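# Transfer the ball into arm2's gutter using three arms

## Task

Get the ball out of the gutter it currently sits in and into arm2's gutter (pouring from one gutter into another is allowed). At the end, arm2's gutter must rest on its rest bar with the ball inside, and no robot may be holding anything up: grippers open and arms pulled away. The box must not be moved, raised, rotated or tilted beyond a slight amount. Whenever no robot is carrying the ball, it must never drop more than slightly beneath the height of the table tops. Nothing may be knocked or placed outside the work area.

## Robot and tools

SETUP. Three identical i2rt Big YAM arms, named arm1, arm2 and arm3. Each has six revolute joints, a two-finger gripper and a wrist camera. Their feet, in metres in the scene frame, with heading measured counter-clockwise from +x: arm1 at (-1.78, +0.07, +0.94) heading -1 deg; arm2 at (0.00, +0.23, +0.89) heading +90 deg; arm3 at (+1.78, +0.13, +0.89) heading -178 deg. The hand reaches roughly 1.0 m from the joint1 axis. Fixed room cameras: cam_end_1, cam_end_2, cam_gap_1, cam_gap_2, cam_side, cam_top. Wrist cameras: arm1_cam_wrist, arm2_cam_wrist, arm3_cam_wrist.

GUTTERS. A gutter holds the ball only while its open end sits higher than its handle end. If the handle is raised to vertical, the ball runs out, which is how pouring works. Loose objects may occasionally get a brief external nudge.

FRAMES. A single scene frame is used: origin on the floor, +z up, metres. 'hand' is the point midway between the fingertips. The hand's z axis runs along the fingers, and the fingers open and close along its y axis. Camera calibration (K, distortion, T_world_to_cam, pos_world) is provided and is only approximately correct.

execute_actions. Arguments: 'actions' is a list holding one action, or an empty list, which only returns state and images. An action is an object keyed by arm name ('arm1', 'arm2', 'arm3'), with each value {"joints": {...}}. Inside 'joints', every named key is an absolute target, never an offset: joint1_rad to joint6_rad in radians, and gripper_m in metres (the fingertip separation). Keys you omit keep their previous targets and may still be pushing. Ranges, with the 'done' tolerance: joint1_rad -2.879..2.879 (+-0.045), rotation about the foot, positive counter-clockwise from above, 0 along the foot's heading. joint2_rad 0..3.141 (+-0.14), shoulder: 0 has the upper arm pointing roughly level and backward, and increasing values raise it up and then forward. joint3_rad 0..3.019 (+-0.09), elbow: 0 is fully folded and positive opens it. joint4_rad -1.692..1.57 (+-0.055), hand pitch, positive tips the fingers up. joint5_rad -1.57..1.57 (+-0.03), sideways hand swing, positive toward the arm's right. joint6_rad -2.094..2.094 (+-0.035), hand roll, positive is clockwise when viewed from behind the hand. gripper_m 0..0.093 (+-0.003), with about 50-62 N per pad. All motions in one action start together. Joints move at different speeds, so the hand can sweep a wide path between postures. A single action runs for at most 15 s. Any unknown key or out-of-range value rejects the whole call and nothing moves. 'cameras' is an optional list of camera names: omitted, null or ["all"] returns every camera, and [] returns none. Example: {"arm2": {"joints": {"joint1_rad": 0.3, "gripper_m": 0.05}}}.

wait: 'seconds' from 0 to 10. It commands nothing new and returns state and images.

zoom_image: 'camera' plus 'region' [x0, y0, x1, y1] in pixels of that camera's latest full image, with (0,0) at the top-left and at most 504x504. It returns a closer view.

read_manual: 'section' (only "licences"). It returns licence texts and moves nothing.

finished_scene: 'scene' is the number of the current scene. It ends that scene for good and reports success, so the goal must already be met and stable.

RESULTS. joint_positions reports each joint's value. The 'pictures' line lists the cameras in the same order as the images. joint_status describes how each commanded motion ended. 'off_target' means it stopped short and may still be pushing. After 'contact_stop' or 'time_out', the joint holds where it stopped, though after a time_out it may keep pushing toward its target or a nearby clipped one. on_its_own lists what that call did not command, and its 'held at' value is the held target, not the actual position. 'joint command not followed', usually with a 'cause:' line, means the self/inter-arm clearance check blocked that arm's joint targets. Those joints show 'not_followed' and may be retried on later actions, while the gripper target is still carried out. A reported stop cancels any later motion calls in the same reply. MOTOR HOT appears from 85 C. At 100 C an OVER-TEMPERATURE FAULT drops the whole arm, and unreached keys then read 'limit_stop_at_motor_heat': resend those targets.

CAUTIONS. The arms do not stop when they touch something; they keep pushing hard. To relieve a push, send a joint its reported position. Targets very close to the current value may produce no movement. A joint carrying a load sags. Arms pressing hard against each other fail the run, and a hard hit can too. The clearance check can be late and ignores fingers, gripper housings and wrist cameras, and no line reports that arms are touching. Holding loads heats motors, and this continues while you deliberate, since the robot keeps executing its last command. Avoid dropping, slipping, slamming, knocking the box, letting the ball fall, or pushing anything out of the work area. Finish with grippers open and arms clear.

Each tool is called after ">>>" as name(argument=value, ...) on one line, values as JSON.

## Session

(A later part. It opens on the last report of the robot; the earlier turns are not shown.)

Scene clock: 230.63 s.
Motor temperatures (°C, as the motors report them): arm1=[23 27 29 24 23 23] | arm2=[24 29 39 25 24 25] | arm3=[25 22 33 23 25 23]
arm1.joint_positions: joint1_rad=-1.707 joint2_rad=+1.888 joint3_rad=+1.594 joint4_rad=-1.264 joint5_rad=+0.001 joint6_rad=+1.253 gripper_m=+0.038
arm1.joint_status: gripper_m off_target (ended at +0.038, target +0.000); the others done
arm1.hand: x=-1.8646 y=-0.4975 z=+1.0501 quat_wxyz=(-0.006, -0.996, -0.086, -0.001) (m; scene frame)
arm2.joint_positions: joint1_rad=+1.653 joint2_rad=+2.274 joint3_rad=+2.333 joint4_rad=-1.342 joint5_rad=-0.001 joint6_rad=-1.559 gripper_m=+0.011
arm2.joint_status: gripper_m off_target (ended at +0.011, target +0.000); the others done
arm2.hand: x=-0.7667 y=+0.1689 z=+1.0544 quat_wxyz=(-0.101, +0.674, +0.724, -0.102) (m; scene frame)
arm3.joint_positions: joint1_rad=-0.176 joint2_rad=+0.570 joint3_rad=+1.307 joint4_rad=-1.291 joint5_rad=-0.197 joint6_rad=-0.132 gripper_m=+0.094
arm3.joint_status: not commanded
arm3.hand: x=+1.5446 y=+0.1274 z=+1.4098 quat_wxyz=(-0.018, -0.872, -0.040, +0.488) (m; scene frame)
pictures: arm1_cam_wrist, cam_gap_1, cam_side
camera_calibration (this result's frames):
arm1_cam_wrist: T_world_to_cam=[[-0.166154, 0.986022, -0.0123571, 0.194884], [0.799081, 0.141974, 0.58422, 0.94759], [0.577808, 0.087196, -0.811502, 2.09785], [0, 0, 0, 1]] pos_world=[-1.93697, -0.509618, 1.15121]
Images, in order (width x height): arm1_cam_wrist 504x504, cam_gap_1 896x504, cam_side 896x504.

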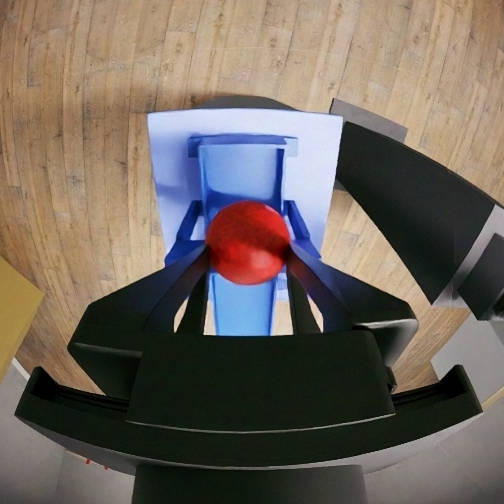

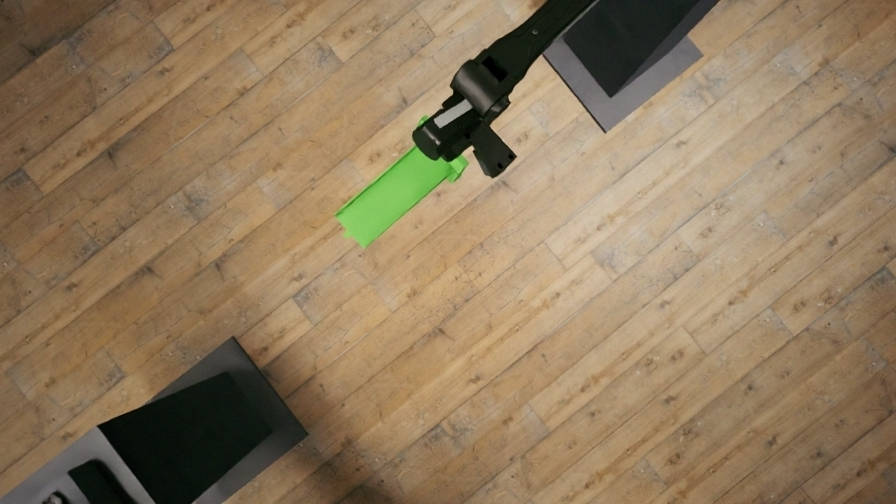

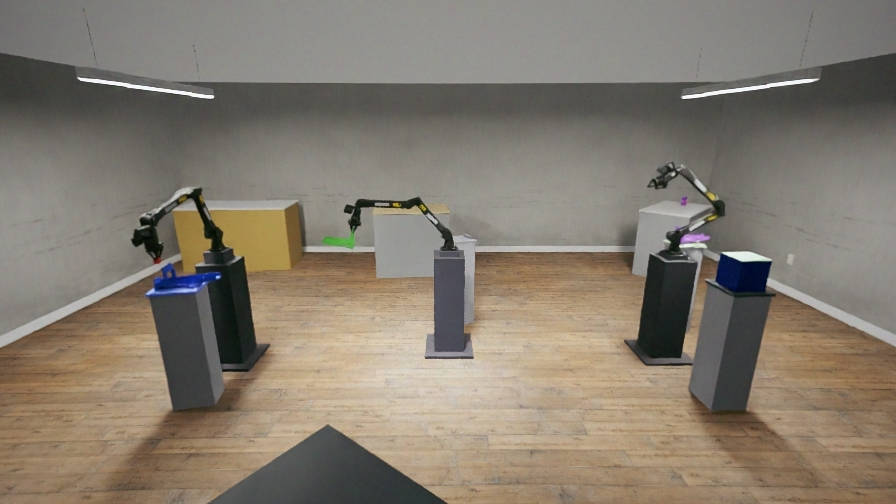

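>>> execute_actions(actions=[{"arm1":{"joints":{"joint1_rad":0.115,"joint2_rad":2.14,"joint3_rad":1.96,"joint4_rad":-0.46,"joint6_rad":0,"gripper_m":0.0}},"arm2":{"joints":{"joint4_rad":-1.14,"gripper_m":0.0}}}], cameras=["arm1_cam_wrist","cam_side","cam_gap_1"])

>>> zoom_image(camera="cam_side", region=[260, 170, 400, 270])

Scene clock: 241.63 s.
Motor temperatures (°C, as the motors report them): arm1=[23 27 31 24 23 23] | arm2=[24 33 41 25 24 25] | arm3=[25 22 33 23 25 23]
arm1.joint_positions: joint1_rad=+0.120 joint2_rad=+2.151 joint3_rad=+1.928 joint4_rad=-0.477 joint5_rad=-0.003 joint6_rad=+0.011 gripper_m=+0.038
arm1.joint_status: gripper_m off_target (ended at +0.038, target +0.000); the others done
arm1.hand: x=-0.9393 y=+0.1632 z=+1.1098 quat_wxyz=(-0.424, +0.046, -0.904, -0.027) (m; scene frame)
arm2.joint_positions: joint1_rad=+1.653 joint2_rad=+2.274 joint3_rad=+2.333 joint4_rad=-1.168 joint5_rad=-0.001 joint6_rad=-1.559 gripper_m=+0.011
arm2.joint_status: gripper_m off_target (ended at +0.011, target +0.000); the others done
arm2.hand: x=-0.8063 y=+0.1655 z=+1.0701 quat_wxyz=(-0.159, +0.663, +0.713, -0.166) (m; scene frame)
arm3.joint_positions: joint1_rad=-0.176 joint2_rad=+0.570 joint3_rad=+1.307 joint4_rad=-1.291 joint5_rad=-0.197 joint6_rad=-0.132 gripper_m=+0.094
arm3.joint_status: not commanded
arm3.hand: x=+1.5446 y=+0.1274 z=+1.4098 quat_wxyz=(-0.018, -0.872, -0.040, +0.488) (m; scene frame)
pictures: arm1_cam_wrist, cam_gap_1, cam_side
camera_calibration (this result's frames):
arm1_cam_wrist: T_world_to_cam=[[0.103093, -0.99458, -0.0135084, 0.2754], [-0.963255, -0.0964416, -0.250679, -0.610361], [0.248017, 0.0388553, -0.967976, 1.42587], [0, 0, 0, 1]] pos_world=[-0.969965, 0.159641, 1.23092]
Images, in order (width x height): arm1_cam_wrist 504x504, cam_gap_1 896x504, cam_side 896x504.

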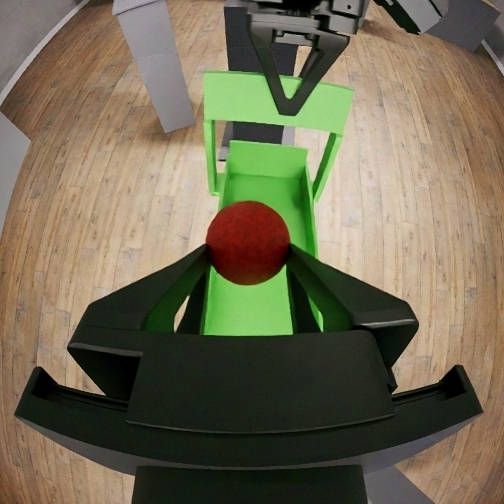

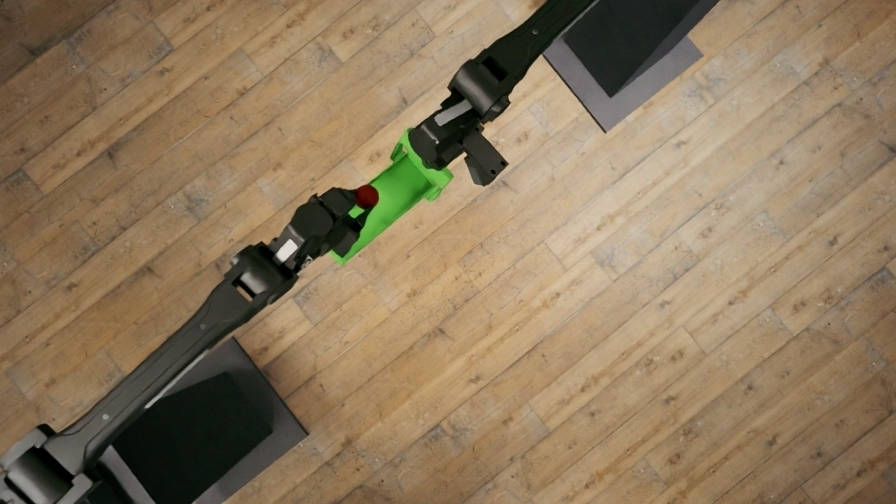

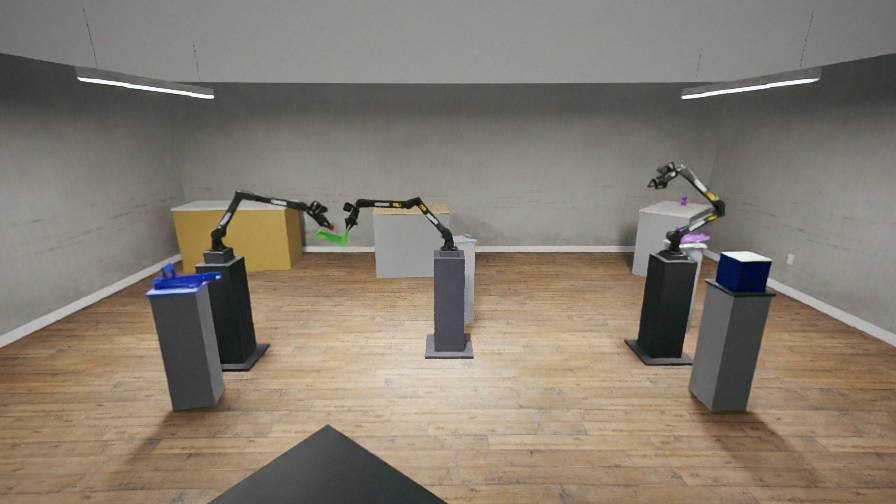

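Region (260, 170, 400, 270) of cam_side's 896x504 image, scaled by 3.600, with more detail than that image has; it fills the top 360 rows of this view, and the rest is white.

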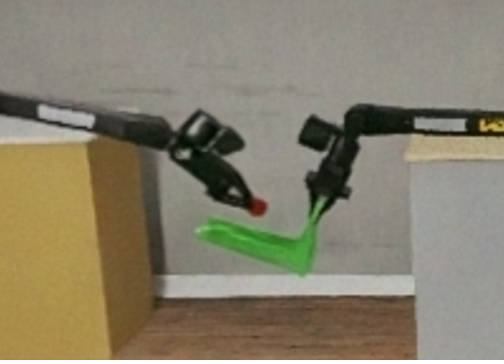

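>>> execute_actions(actions=[{"arm1":{"joints":{"joint1_rad":0.098,"joint2_rad":2.16,"joint4_rad":-0.63,"gripper_m":0.0}}}], cameras=["arm1_cam_wrist","cam_side"])

>>> zoom_image(camera="cam_side", region=[280, 180, 380, 260])

Scene clock: 248.30 s.
Motor temperatures (°C, as the motors report them): arm1=[23 28 32 24 23 23] | arm2=[24 34 41 25 24 25] | arm3=[25 22 34 23 25 23]
arm1.joint_positions: joint1_rad=+0.107 joint2_rad=+2.151 joint3_rad=+1.928 joint4_rad=-0.614 joint5_rad=-0.003 joint6_rad=+0.011 gripper_m=+0.038
arm1.joint_status: gripper_m off_target (ended at +0.038, target +0.000); the others done
arm1.hand: x=-0.9612 y=+0.1494 z=+1.0855 quat_wxyz=(-0.361, +0.041, -0.932, -0.021) (m; scene frame)
arm2.joint_positions: joint1_rad=+1.653 joint2_rad=+2.274 joint3_rad=+2.333 joint4_rad=-1.168 joint5_rad=-0.001 joint6_rad=-1.559 gripper_m=+0.011
arm2.joint_status: not commanded
arm2.hand: x=-0.8063 y=+0.1655 z=+1.0701 quat_wxyz=(-0.159, +0.663, +0.713, -0.166) (m; scene frame)
arm3.joint_positions: joint1_rad=-0.176 joint2_rad=+0.570 joint3_rad=+1.307 joint4_rad=-1.291 joint5_rad=-0.197 joint6_rad=-0.132 gripper_m=+0.094
arm3.joint_status: not commanded
arm3.hand: x=+1.5446 y=+0.1274 z=+1.4098 quat_wxyz=(-0.018, -0.872, -0.040, +0.488) (m; scene frame)
pictures: arm1_cam_wrist, cam_side
camera_calibration (this result's frames):
arm1_cam_wrist: T_world_to_cam=[[0.0875702, -0.996081, -0.0124171, 0.24769], [-0.989537, -0.0855465, -0.116185, -0.811817], [0.114667, 0.0224615, -0.99315, 1.30992], [0, 0, 0, 1]] pos_world=[-0.975218, 0.147848, 1.2097]
Images, in order (width x height): arm1_cam_wrist 504x504, cam_side 896x504.

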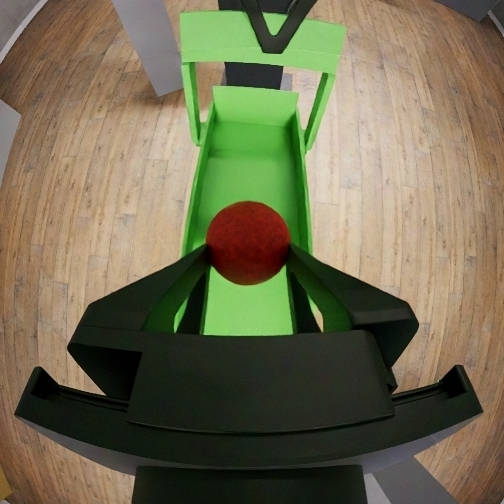

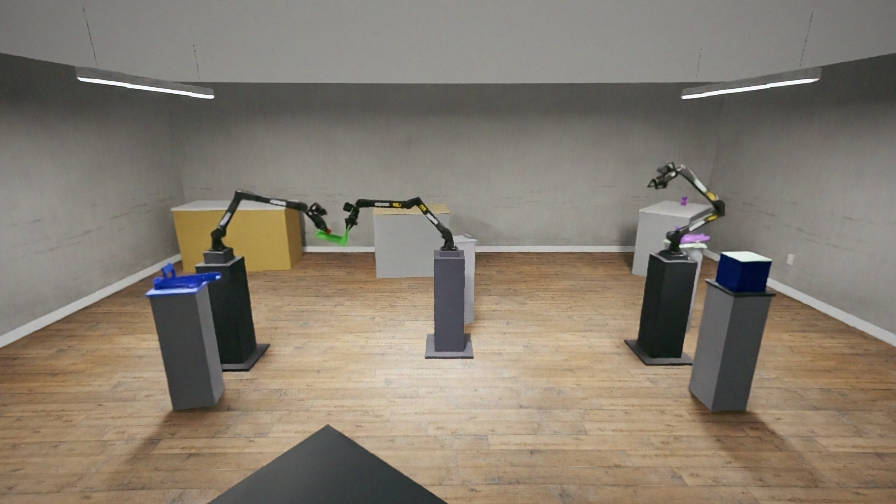

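Region (280, 180, 380, 260) of cam_side's 896x504 image, scaled by 5.040, with more detail than that image has; it fills the top 403 rows of this view, and the rest is white.

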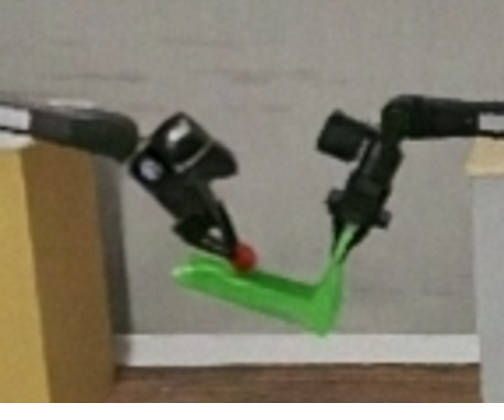

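Centered and just above the gutter. Release.

>>> execute_actions(actions=[{"arm1":{"joints":{"gripper_m":0.06}}}], cameras=["arm1_cam_wrist"])

Scene clock: 252.10 s.
Motor temperatures (°C, as the motors report them): arm1=[23 28 33 24 23 23] | arm2=[24 34 42 25 24 25] | arm3=[25 22 34 23 25 23]
arm1.joint_positions: joint1_rad=+0.107 joint2_rad=+2.151 joint3_rad=+1.928 joint4_rad=-0.614 joint5_rad=-0.003 joint6_rad=+0.011 gripper_m=+0.060
arm1.joint_status: all done
arm1.hand: x=-0.9612 y=+0.1494 z=+1.0855 quat_wxyz=(-0.361, +0.041, -0.931, -0.021) (m; scene frame)
arm2.joint_positions: joint1_rad=+1.653 joint2_rad=+2.274 joint3_rad=+2.333 joint4_rad=-1.165 joint5_rad=-0.001 joint6_rad=-1.560 gripper_m=+0.011
arm2.joint_status: not commanded
arm2.hand: x=-0.8071 y=+0.1654 z=+1.0705 quat_wxyz=(-0.160, +0.662, +0.713, -0.167) (m; scene frame)
arm3.joint_positions: joint1_rad=-0.176 joint2_rad=+0.570 joint3_rad=+1.307 joint4_rad=-1.291 joint5_rad=-0.197 joint6_rad=-0.132 gripper_m=+0.094
arm3.joint_status: not commanded
arm3.hand: x=+1.5446 y=+0.1274 z=+1.4098 quat_wxyz=(-0.018, -0.872, -0.040, +0.488) (m; scene frame)
pictures: arm1_cam_wrist
camera_calibration (this result's frames):
arm1_cam_wrist: T_world_to_cam=[[0.0878512, -0.996059, -0.01216, 0.247678], [-0.98951, -0.0858551, -0.116188, -0.811741], [0.114686, 0.0222398, -0.993153, 1.30998], [0, 0, 0, 1]] pos_world=[-0.975221, 0.147876, 1.2097]
Images, in order (width x height): arm1_cam_wrist 504x504.

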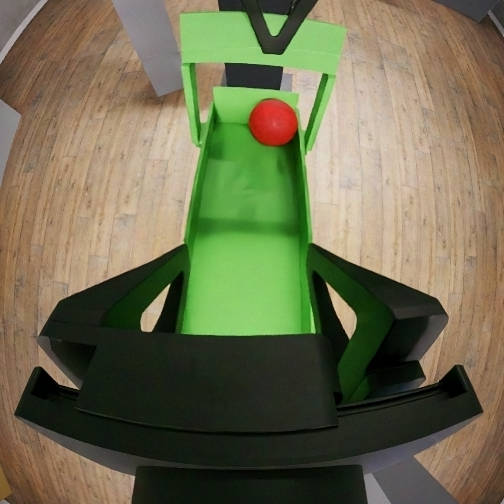

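>>> execute_actions(actions=[{"arm1":{"joints":{"joint2_rad":1.8,"joint4_rad":-0.3}}}], cameras=[])

>>> execute_actions(actions=[{"arm1":{"joints":{"joint2_rad":1.0,"joint3_rad":1.4}},"arm2":{"joints":{"joint1_rad":0.035,"joint2_rad":1.59,"joint3_rad":1.29,"joint4_rad":-0.70,"gripper_m":0.0}}}], cameras=["arm2_cam_wrist","cam_end_1"])

Scene clock: 286.17 s.
Motor temperatures (°C, as the motors report them): arm1=[23 29 35 24 23 23] | arm2=[24 37 44 25 24 25] | arm3=[25 22 34 23 25 23]
arm1.joint_positions: joint1_rad=+0.107 joint2_rad=+1.803 joint3_rad=+1.958 joint4_rad=-0.304 joint5_rad=-0.003 joint6_rad=+0.011 gripper_m=+0.060
arm1.joint_status: all done
arm1.hand: x=-0.9908 y=+0.1467 z=+1.4485 quat_wxyz=(-0.654, +0.034, -0.755, -0.036) (m; scene frame)
arm2.joint_positions: joint1_rad=+1.653 joint2_rad=+2.274 joint3_rad=+2.333 joint4_rad=-1.165 joint5_rad=-0.001 joint6_rad=-1.560 gripper_m=+0.011
arm2.joint_status: not commanded
arm2.hand: x=-0.8071 y=+0.1654 z=+1.0705 quat_wxyz=(-0.160, +0.662, +0.713, -0.167) (m; scene frame)
arm3.joint_positions: joint1_rad=-0.176 joint2_rad=+0.570 joint3_rad=+1.307 joint4_rad=-1.291 joint5_rad=-0.197 joint6_rad=-0.132 gripper_m=+0.094
arm3.joint_status: not commanded
arm3.hand: x=+1.5446 y=+0.1274 z=+1.4098 quat_wxyz=(-0.018, -0.872, -0.040, +0.488) (m; scene frame)
pictures: none
No camera images: the call's "cameras" was empty. Leave "cameras" out to get every camera's image.

Scene clock: 288.23 s.
Motor temperatures (°C, as the motors report them): arm1=[23 29 35 24 23 23] | arm2=[24 37 44 25 24 25] | arm3=[25 22 34 23 25 23]
arm1.joint_positions: joint1_rad=+0.107 joint2_rad=+1.003 joint3_rad=+1.412 joint4_rad=-0.304 joint5_rad=-0.003 joint6_rad=+0.011 gripper_m=+0.060
arm1.joint_status: all done
arm1.hand: x=-1.3155 y=+0.1152 z=+1.6049 quat_wxyz=(-0.744, +0.030, -0.666, -0.041) (m; scene frame)
arm2.joint_positions: joint1_rad=+0.028 joint2_rad=+1.627 joint3_rad=+1.254 joint4_rad=-0.715 joint5_rad=+0.002 joint6_rad=-1.562 gripper_m=+0.011
arm2.joint_status: gripper_m off_target (ended at +0.011, target +0.000); the others done
arm2.hand: x=-0.0140 y=+0.8114 z=+1.0459 quat_wxyz=(-0.245, +0.970, +0.008, -0.004) (m; scene frame)
arm3.joint_positions: joint1_rad=-0.176 joint2_rad=+0.570 joint3_rad=+1.307 joint4_rad=-1.291 joint5_rad=-0.197 joint6_rad=-0.132 gripper_m=+0.094
arm3.joint_status: not commanded
arm3.hand: x=+1.5446 y=+0.1274 z=+1.4098 quat_wxyz=(-0.018, -0.872, -0.040, +0.488) (m; scene frame)
pictures: arm2_cam_wrist, cam_end_1
camera_calibration (this result's frames):
arm2_cam_wrist: T_world_to_cam=[[-0.00423639, 0.872092, 0.489324, -1.21778], [0.820828, -0.276455, 0.499814, -0.28249], [0.57116, 0.403769, -0.714666, 0.549525], [0, 0, 0, 1]] pos_world=[-0.0871501, 0.762041, 1.12981]
Images, in order (width x height): arm2_cam_wrist 504x504, cam_end_1 896x504.

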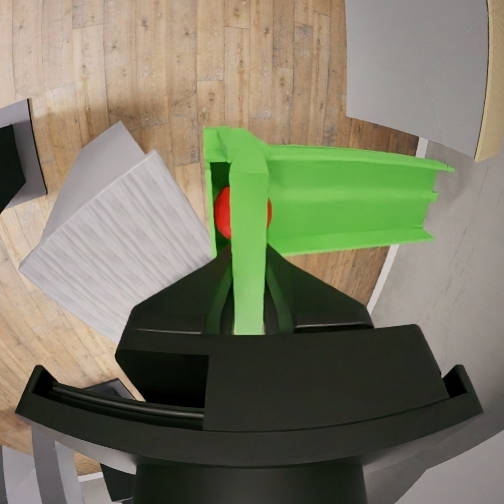

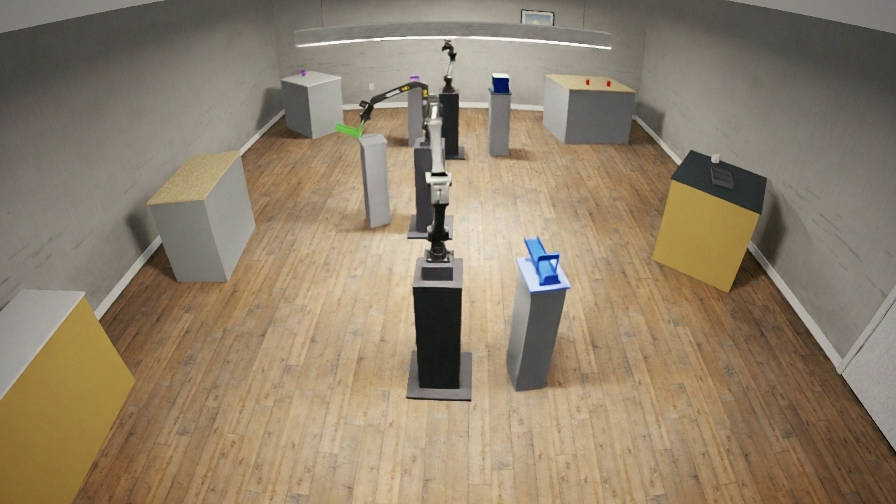

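>>> execute_actions(actions=[{"arm2":{"joints":{"joint5_rad":0.33,"joint6_rad":-0.41,"gripper_m":0.0}}}], cameras=[])

>>> execute_actions(actions=[{"arm2":{"joints":{"joint4_rad":-1.07,"gripper_m":0.0}}}], cameras=["arm2_cam_wrist","cam_side","cam_end_1"])

>>> zoom_image(camera="cam_side", region=[410, 180, 510, 260])

Scene clock: 295.07 s.
Motor temperatures (°C, as the motors report them): arm1=[23 28 34 24 23 23] | arm2=[24 36 43 25 24 25] | arm3=[25 22 34 23 25 23]
arm1.joint_positions: joint1_rad=+0.107 joint2_rad=+1.003 joint3_rad=+1.412 joint4_rad=-0.304 joint5_rad=-0.003 joint6_rad=+0.011 gripper_m=+0.060
arm1.joint_status: not commanded
arm1.hand: x=-1.3155 y=+0.1152 z=+1.6049 quat_wxyz=(-0.744, +0.030, -0.666, -0.041) (m; scene frame)
arm2.joint_positions: joint1_rad=+0.028 joint2_rad=+1.627 joint3_rad=+1.254 joint4_rad=-0.715 joint5_rad=+0.323 joint6_rad=-0.418 gripper_m=+0.011
arm2.joint_status: gripper_m off_target (ended at +0.011, target +0.000); the others done
arm2.hand: x=+0.0400 y=+0.8087 z=+1.0536 quat_wxyz=(-0.287, +0.788, -0.544, -0.005) (m; scene frame)
arm3.joint_positions: joint1_rad=-0.176 joint2_rad=+0.570 joint3_rad=+1.307 joint4_rad=-1.291 joint5_rad=-0.197 joint6_rad=-0.132 gripper_m=+0.094
arm3.joint_status: not commanded
arm3.hand: x=+1.5446 y=+0.1274 z=+1.4098 quat_wxyz=(-0.018, -0.872, -0.040, +0.488) (m; scene frame)
pictures: none
No camera images: the call's "cameras" was empty. Leave "cameras" out to get every camera's image.

Scene clock: 296.13 s.
Motor temperatures (°C, as the motors report them): arm1=[23 27 34 24 23 23] | arm2=[24 35 43 25 24 25] | arm3=[25 22 35 23 25 23]
arm1.joint_positions: joint1_rad=+0.107 joint2_rad=+1.003 joint3_rad=+1.412 joint4_rad=-0.304 joint5_rad=-0.003 joint6_rad=+0.011 gripper_m=+0.060
arm1.joint_status: not commanded
arm1.hand: x=-1.3155 y=+0.1152 z=+1.6049 quat_wxyz=(-0.744, +0.030, -0.666, -0.041) (m; scene frame)
arm2.joint_positions: joint1_rad=+0.028 joint2_rad=+1.627 joint3_rad=+1.254 joint4_rad=-1.062 joint5_rad=+0.324 joint6_rad=-0.418 gripper_m=+0.011
arm2.joint_status: gripper_m off_target (ended at +0.011, target +0.000); the others done
arm2.hand: x=+0.0421 y=+0.7309 z=+1.0281 quat_wxyz=(-0.149, +0.826, -0.536, +0.093) (m; scene frame)
arm3.joint_positions: joint1_rad=-0.176 joint2_rad=+0.570 joint3_rad=+1.307 joint4_rad=-1.291 joint5_rad=-0.197 joint6_rad=-0.132 gripper_m=+0.094
arm3.joint_status: not commanded
arm3.hand: x=+1.5446 y=+0.1274 z=+1.4098 quat_wxyz=(-0.018, -0.872, -0.040, +0.488) (m; scene frame)
pictures: arm2_cam_wrist, cam_end_1, cam_side
camera_calibration (this result's frames):
arm2_cam_wrist: T_world_to_cam=[[0.855539, 0.370457, 0.361682, -0.6769], [0.136158, -0.834982, 0.533166, 0.0608479], [0.499513, -0.406899, -0.7648, 1.18437], [0, 0, 0, 1]] pos_world=[-0.0207764, 0.783487, 1.11818]
Images, in order (width x height): arm2_cam_wrist 504x504, cam_end_1 896x504, cam_side 896x504.

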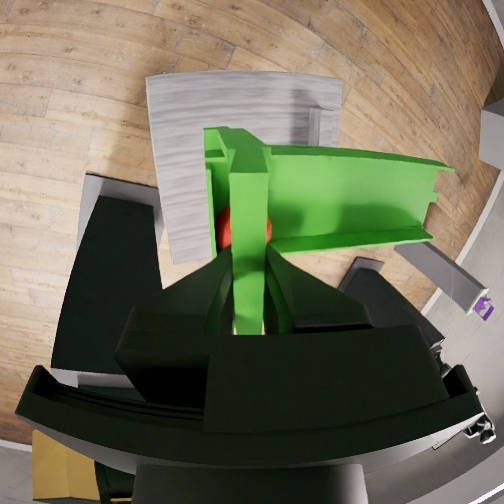

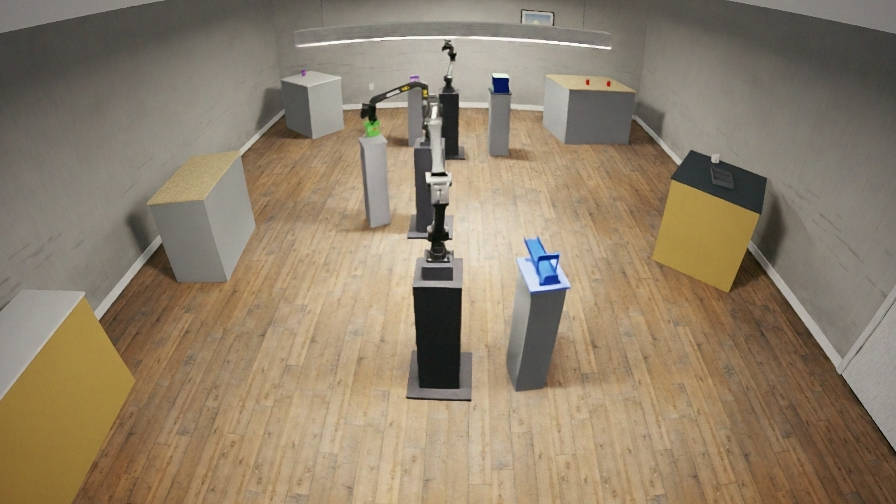

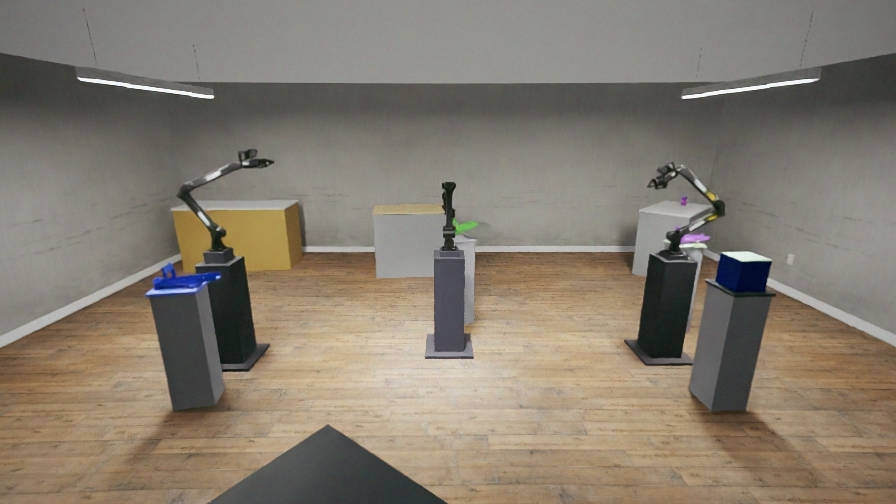

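Region (410, 180, 510, 260) of cam_side's 896x504 image, scaled by 5.040, with more detail than that image has; it fills the top 403 rows of this view, and the rest is white.

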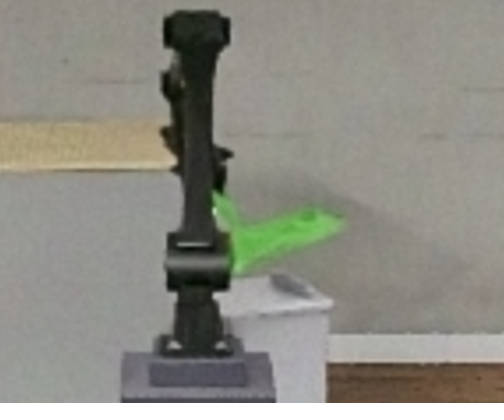

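>>> execute_actions(actions=[{"arm2":{"joints":{"joint2_rad":1.66,"joint3_rad":1.18,"joint4_rad":-0.925,"gripper_m":0.0}}}], cameras=["arm2_cam_wrist","cam_side"])

>>> zoom_image(camera="cam_side", region=[410, 180, 510, 260])

Scene clock: 304.70 s.
Motor temperatures (°C, as the motors report them): arm1=[23 27 33 25 23 23] | arm2=[24 34 42 25 24 25] | arm3=[25 22 35 23 25 23]
arm1.joint_positions: joint1_rad=+0.107 joint2_rad=+1.003 joint3_rad=+1.412 joint4_rad=-0.304 joint5_rad=-0.003 joint6_rad=+0.011 gripper_m=+0.060
arm1.joint_status: not commanded
arm1.hand: x=-1.3155 y=+0.1152 z=+1.6049 quat_wxyz=(-0.744, +0.030, -0.666, -0.041) (m; scene frame)
arm2.joint_positions: joint1_rad=+0.028 joint2_rad=+1.678 joint3_rad=+1.165 joint4_rad=-0.942 joint5_rad=+0.326 joint6_rad=-0.417 gripper_m=+0.011
arm2.joint_status: gripper_m off_target (ended at +0.011, target +0.000); the others done
arm2.hand: x=+0.0426 y=+0.7231 z=+0.9744 quat_wxyz=(-0.142, +0.827, -0.535, +0.099) (m; scene frame)
arm3.joint_positions: joint1_rad=-0.176 joint2_rad=+0.570 joint3_rad=+1.307 joint4_rad=-1.291 joint5_rad=-0.197 joint6_rad=-0.132 gripper_m=+0.094
arm3.joint_status: not commanded
arm3.hand: x=+1.5446 y=+0.1274 z=+1.4098 quat_wxyz=(-0.018, -0.872, -0.040, +0.488) (m; scene frame)
pictures: arm2_cam_wrist, cam_side
camera_calibration (this result's frames):
arm2_cam_wrist: T_world_to_cam=[[0.854835, 0.376434, 0.357149, -0.654955], [0.133628, -0.824764, 0.549462, 0.0597649], [0.5014, -0.421974, -0.755339, 1.14145], [0, 0, 0, 1]] pos_world=[-0.0204291, 0.7775, 1.06326]
Images, in order (width x height): arm2_cam_wrist 504x504, cam_side 896x504.

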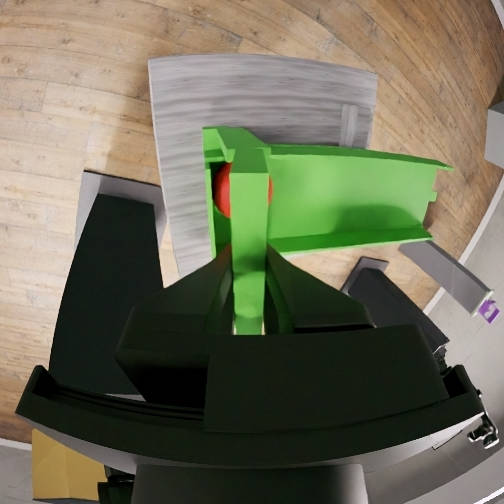

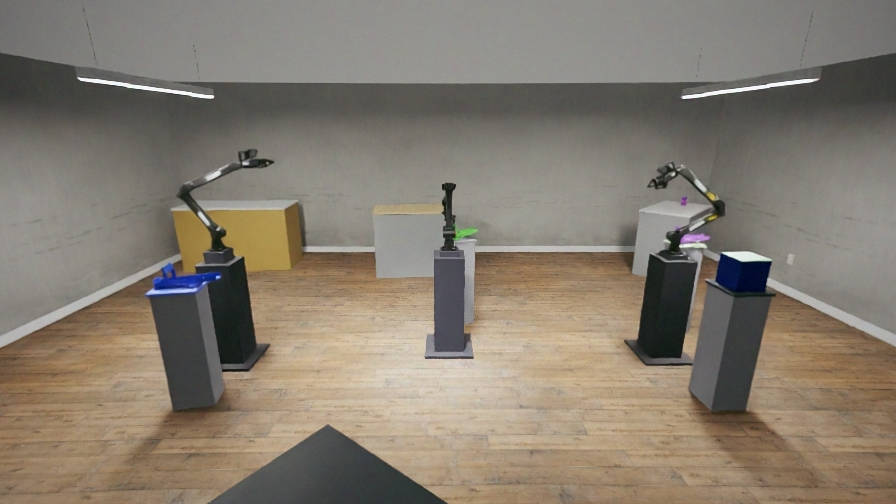

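Region (410, 180, 510, 260) of cam_side's 896x504 image, scaled by 5.040, with more detail than that image has; it fills the top 403 rows of this view, and the rest is white.

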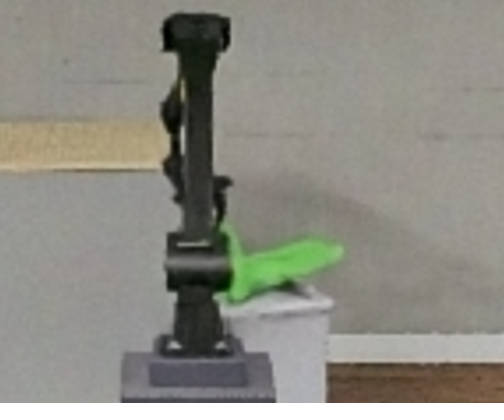

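>>> execute_actions(actions=[{"arm2":{"joints":{"gripper_m":0.07}}}], cameras=["arm2_cam_wrist"])

>>> execute_actions(actions=[{"arm2":{"joints":{"joint2_rad":1.45,"joint3_rad":1.45,"joint4_rad":-1.4}}}], cameras=["arm2_cam_wrist","cam_side","cam_end_1"])

>>> zoom_image(camera="cam_end_1", region=[330, 100, 420, 170])

Scene clock: 311.57 s.
Motor temperatures (°C, as the motors report them): arm1=[23 26 33 25 23 23] | arm2=[24 34 40 25 24 25] | arm3=[25 22 35 23 25 23]
arm1.joint_positions: joint1_rad=+0.107 joint2_rad=+1.003 joint3_rad=+1.412 joint4_rad=-0.304 joint5_rad=-0.003 joint6_rad=+0.011 gripper_m=+0.060
arm1.joint_status: not commanded
arm1.hand: x=-1.3155 y=+0.1152 z=+1.6049 quat_wxyz=(-0.744, +0.030, -0.666, -0.041) (m; scene frame)
arm2.joint_positions: joint1_rad=+0.028 joint2_rad=+1.678 joint3_rad=+1.165 joint4_rad=-0.940 joint5_rad=+0.329 joint6_rad=-0.417 gripper_m=+0.070
arm2.joint_status: all done
arm2.hand: x=+0.0430 y=+0.7237 z=+0.9747 quat_wxyz=(-0.144, +0.827, -0.535, +0.099) (m; scene frame)
arm3.joint_positions: joint1_rad=-0.176 joint2_rad=+0.570 joint3_rad=+1.307 joint4_rad=-1.291 joint5_rad=-0.197 joint6_rad=-0.132 gripper_m=+0.094
arm3.joint_status: not commanded
arm3.hand: x=+1.5446 y=+0.1274 z=+1.4098 quat_wxyz=(-0.018, -0.872, -0.040, +0.488) (m; scene frame)
pictures: arm2_cam_wrist
camera_calibration (this result's frames):
arm2_cam_wrist: T_world_to_cam=[[0.854159, 0.3752, 0.360053, -0.65751], [0.132176, -0.826301, 0.547501, 0.0630508], [0.502934, -0.420062, -0.755384, 1.14038], [0, 0, 0, 1]] pos_world=[-0.0202498, 0.777825, 1.06364]
Images, in order (width x height): arm2_cam_wrist 504x504.

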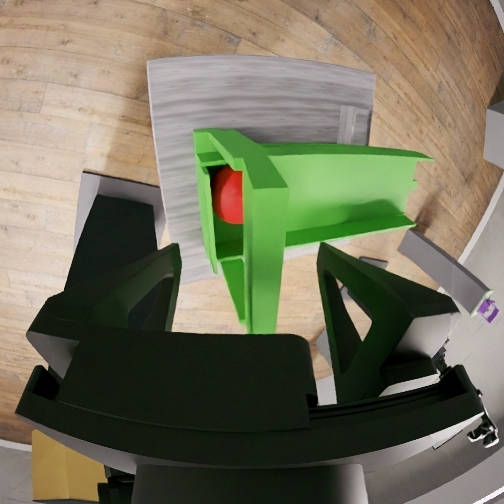

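Scene clock: 312.87 s.
Motor temperatures (°C, as the motors report them): arm1=[23 26 33 25 23 23] | arm2=[24 33 40 25 24 25] | arm3=[25 22 35 23 25 23]
arm1.joint_positions: joint1_rad=+0.107 joint2_rad=+1.003 joint3_rad=+1.412 joint4_rad=-0.304 joint5_rad=-0.003 joint6_rad=+0.011 gripper_m=+0.060
arm1.joint_status: not commanded
arm1.hand: x=-1.3155 y=+0.1152 z=+1.6049 quat_wxyz=(-0.744, +0.030, -0.666, -0.041) (m; scene frame)
arm2.joint_positions: joint1_rad=+0.028 joint2_rad=+1.456 joint3_rad=+1.431 joint4_rad=-1.389 joint5_rad=+0.329 joint6_rad=-0.417 gripper_m=+0.070
arm2.joint_status: all done
arm2.hand: x=+0.0440 y=+0.6954 z=+1.1681 quat_wxyz=(-0.160, +0.824, -0.537, +0.089) (m; scene frame)
arm3.joint_positions: joint1_rad=-0.176 joint2_rad=+0.570 joint3_rad=+1.307 joint4_rad=-1.291 joint5_rad=-0.197 joint6_rad=-0.132 gripper_m=+0.094
arm3.joint_status: not commanded
arm3.hand: x=+1.5446 y=+0.1274 z=+1.4098 quat_wxyz=(-0.018, -0.872, -0.040, +0.488) (m; scene frame)
pictures: arm2_cam_wrist, cam_end_1, cam_side
camera_calibration (this result's frames):
arm2_cam_wrist: T_world_to_cam=[[0.854556, 0.361027, 0.373355, -0.723107], [0.132674, -0.846774, 0.515141, -0.0143435], [0.502128, -0.390682, -0.771515, 1.2725], [0, 0, 0, 1]] pos_world=[-0.0191205, 0.746059, 1.25912]
Images, in order (width x height): arm2_cam_wrist 504x504, cam_end_1 896x504, cam_side 896x504.

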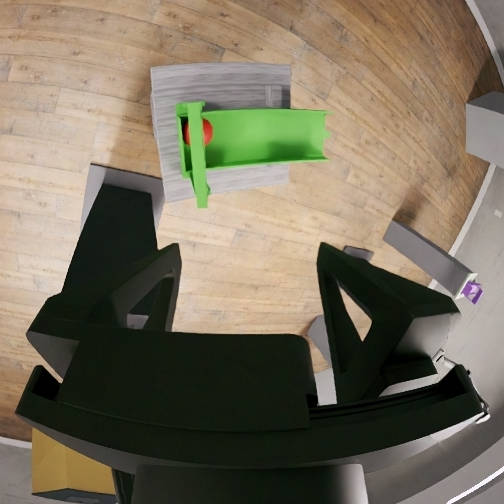

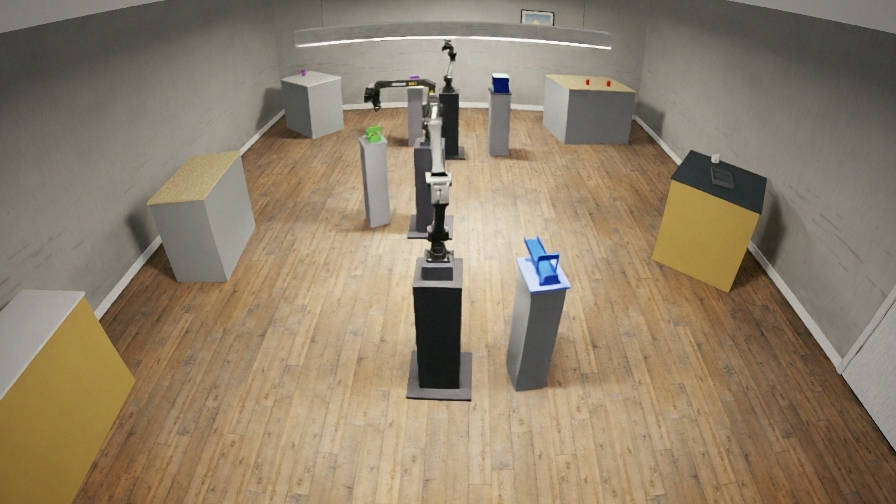

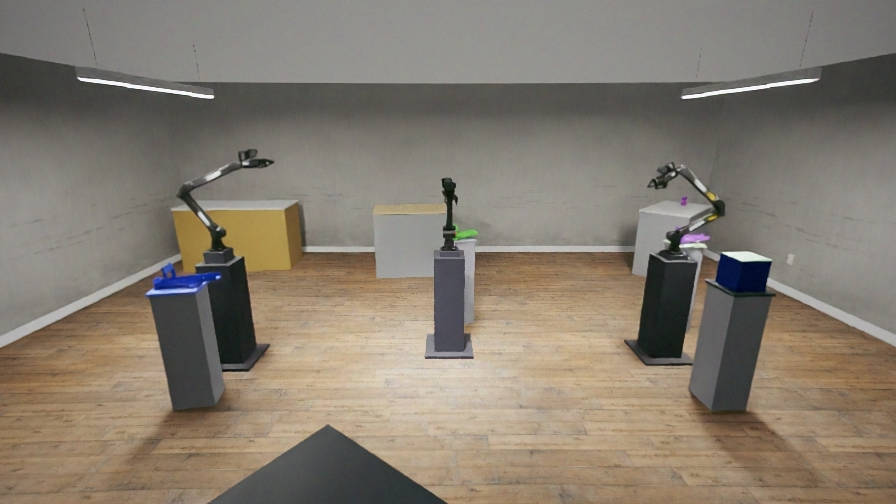

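Region (330, 100, 420, 170) of cam_end_1's 896x504 image, scaled by 5.600, with more detail than that image has.

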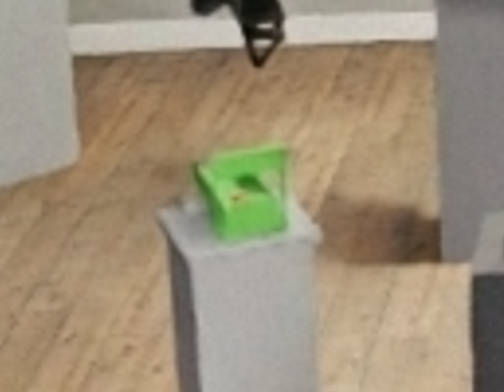

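>>> zoom_image(camera="arm2_cam_wrist", region=[140, 50, 340, 220])

Region (140, 50, 340, 220) of arm2_cam_wrist's 504x504 image, scaled by 2.520, with more detail than that image has; it fills the top 428 rows of this view, and the rest is white.

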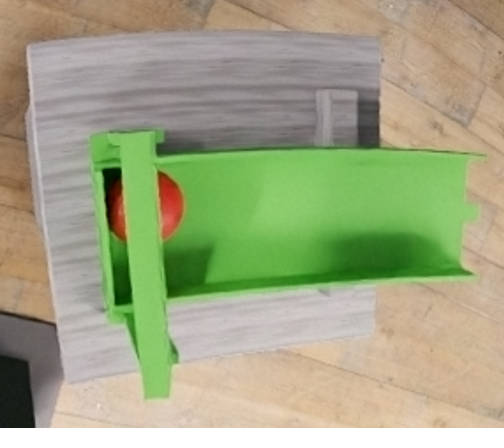

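The gutter sits on the bar, which shows on both sides of it, and the ball is inside.

>>> finished_scene(scene=1)

The scene is finished: the task was done.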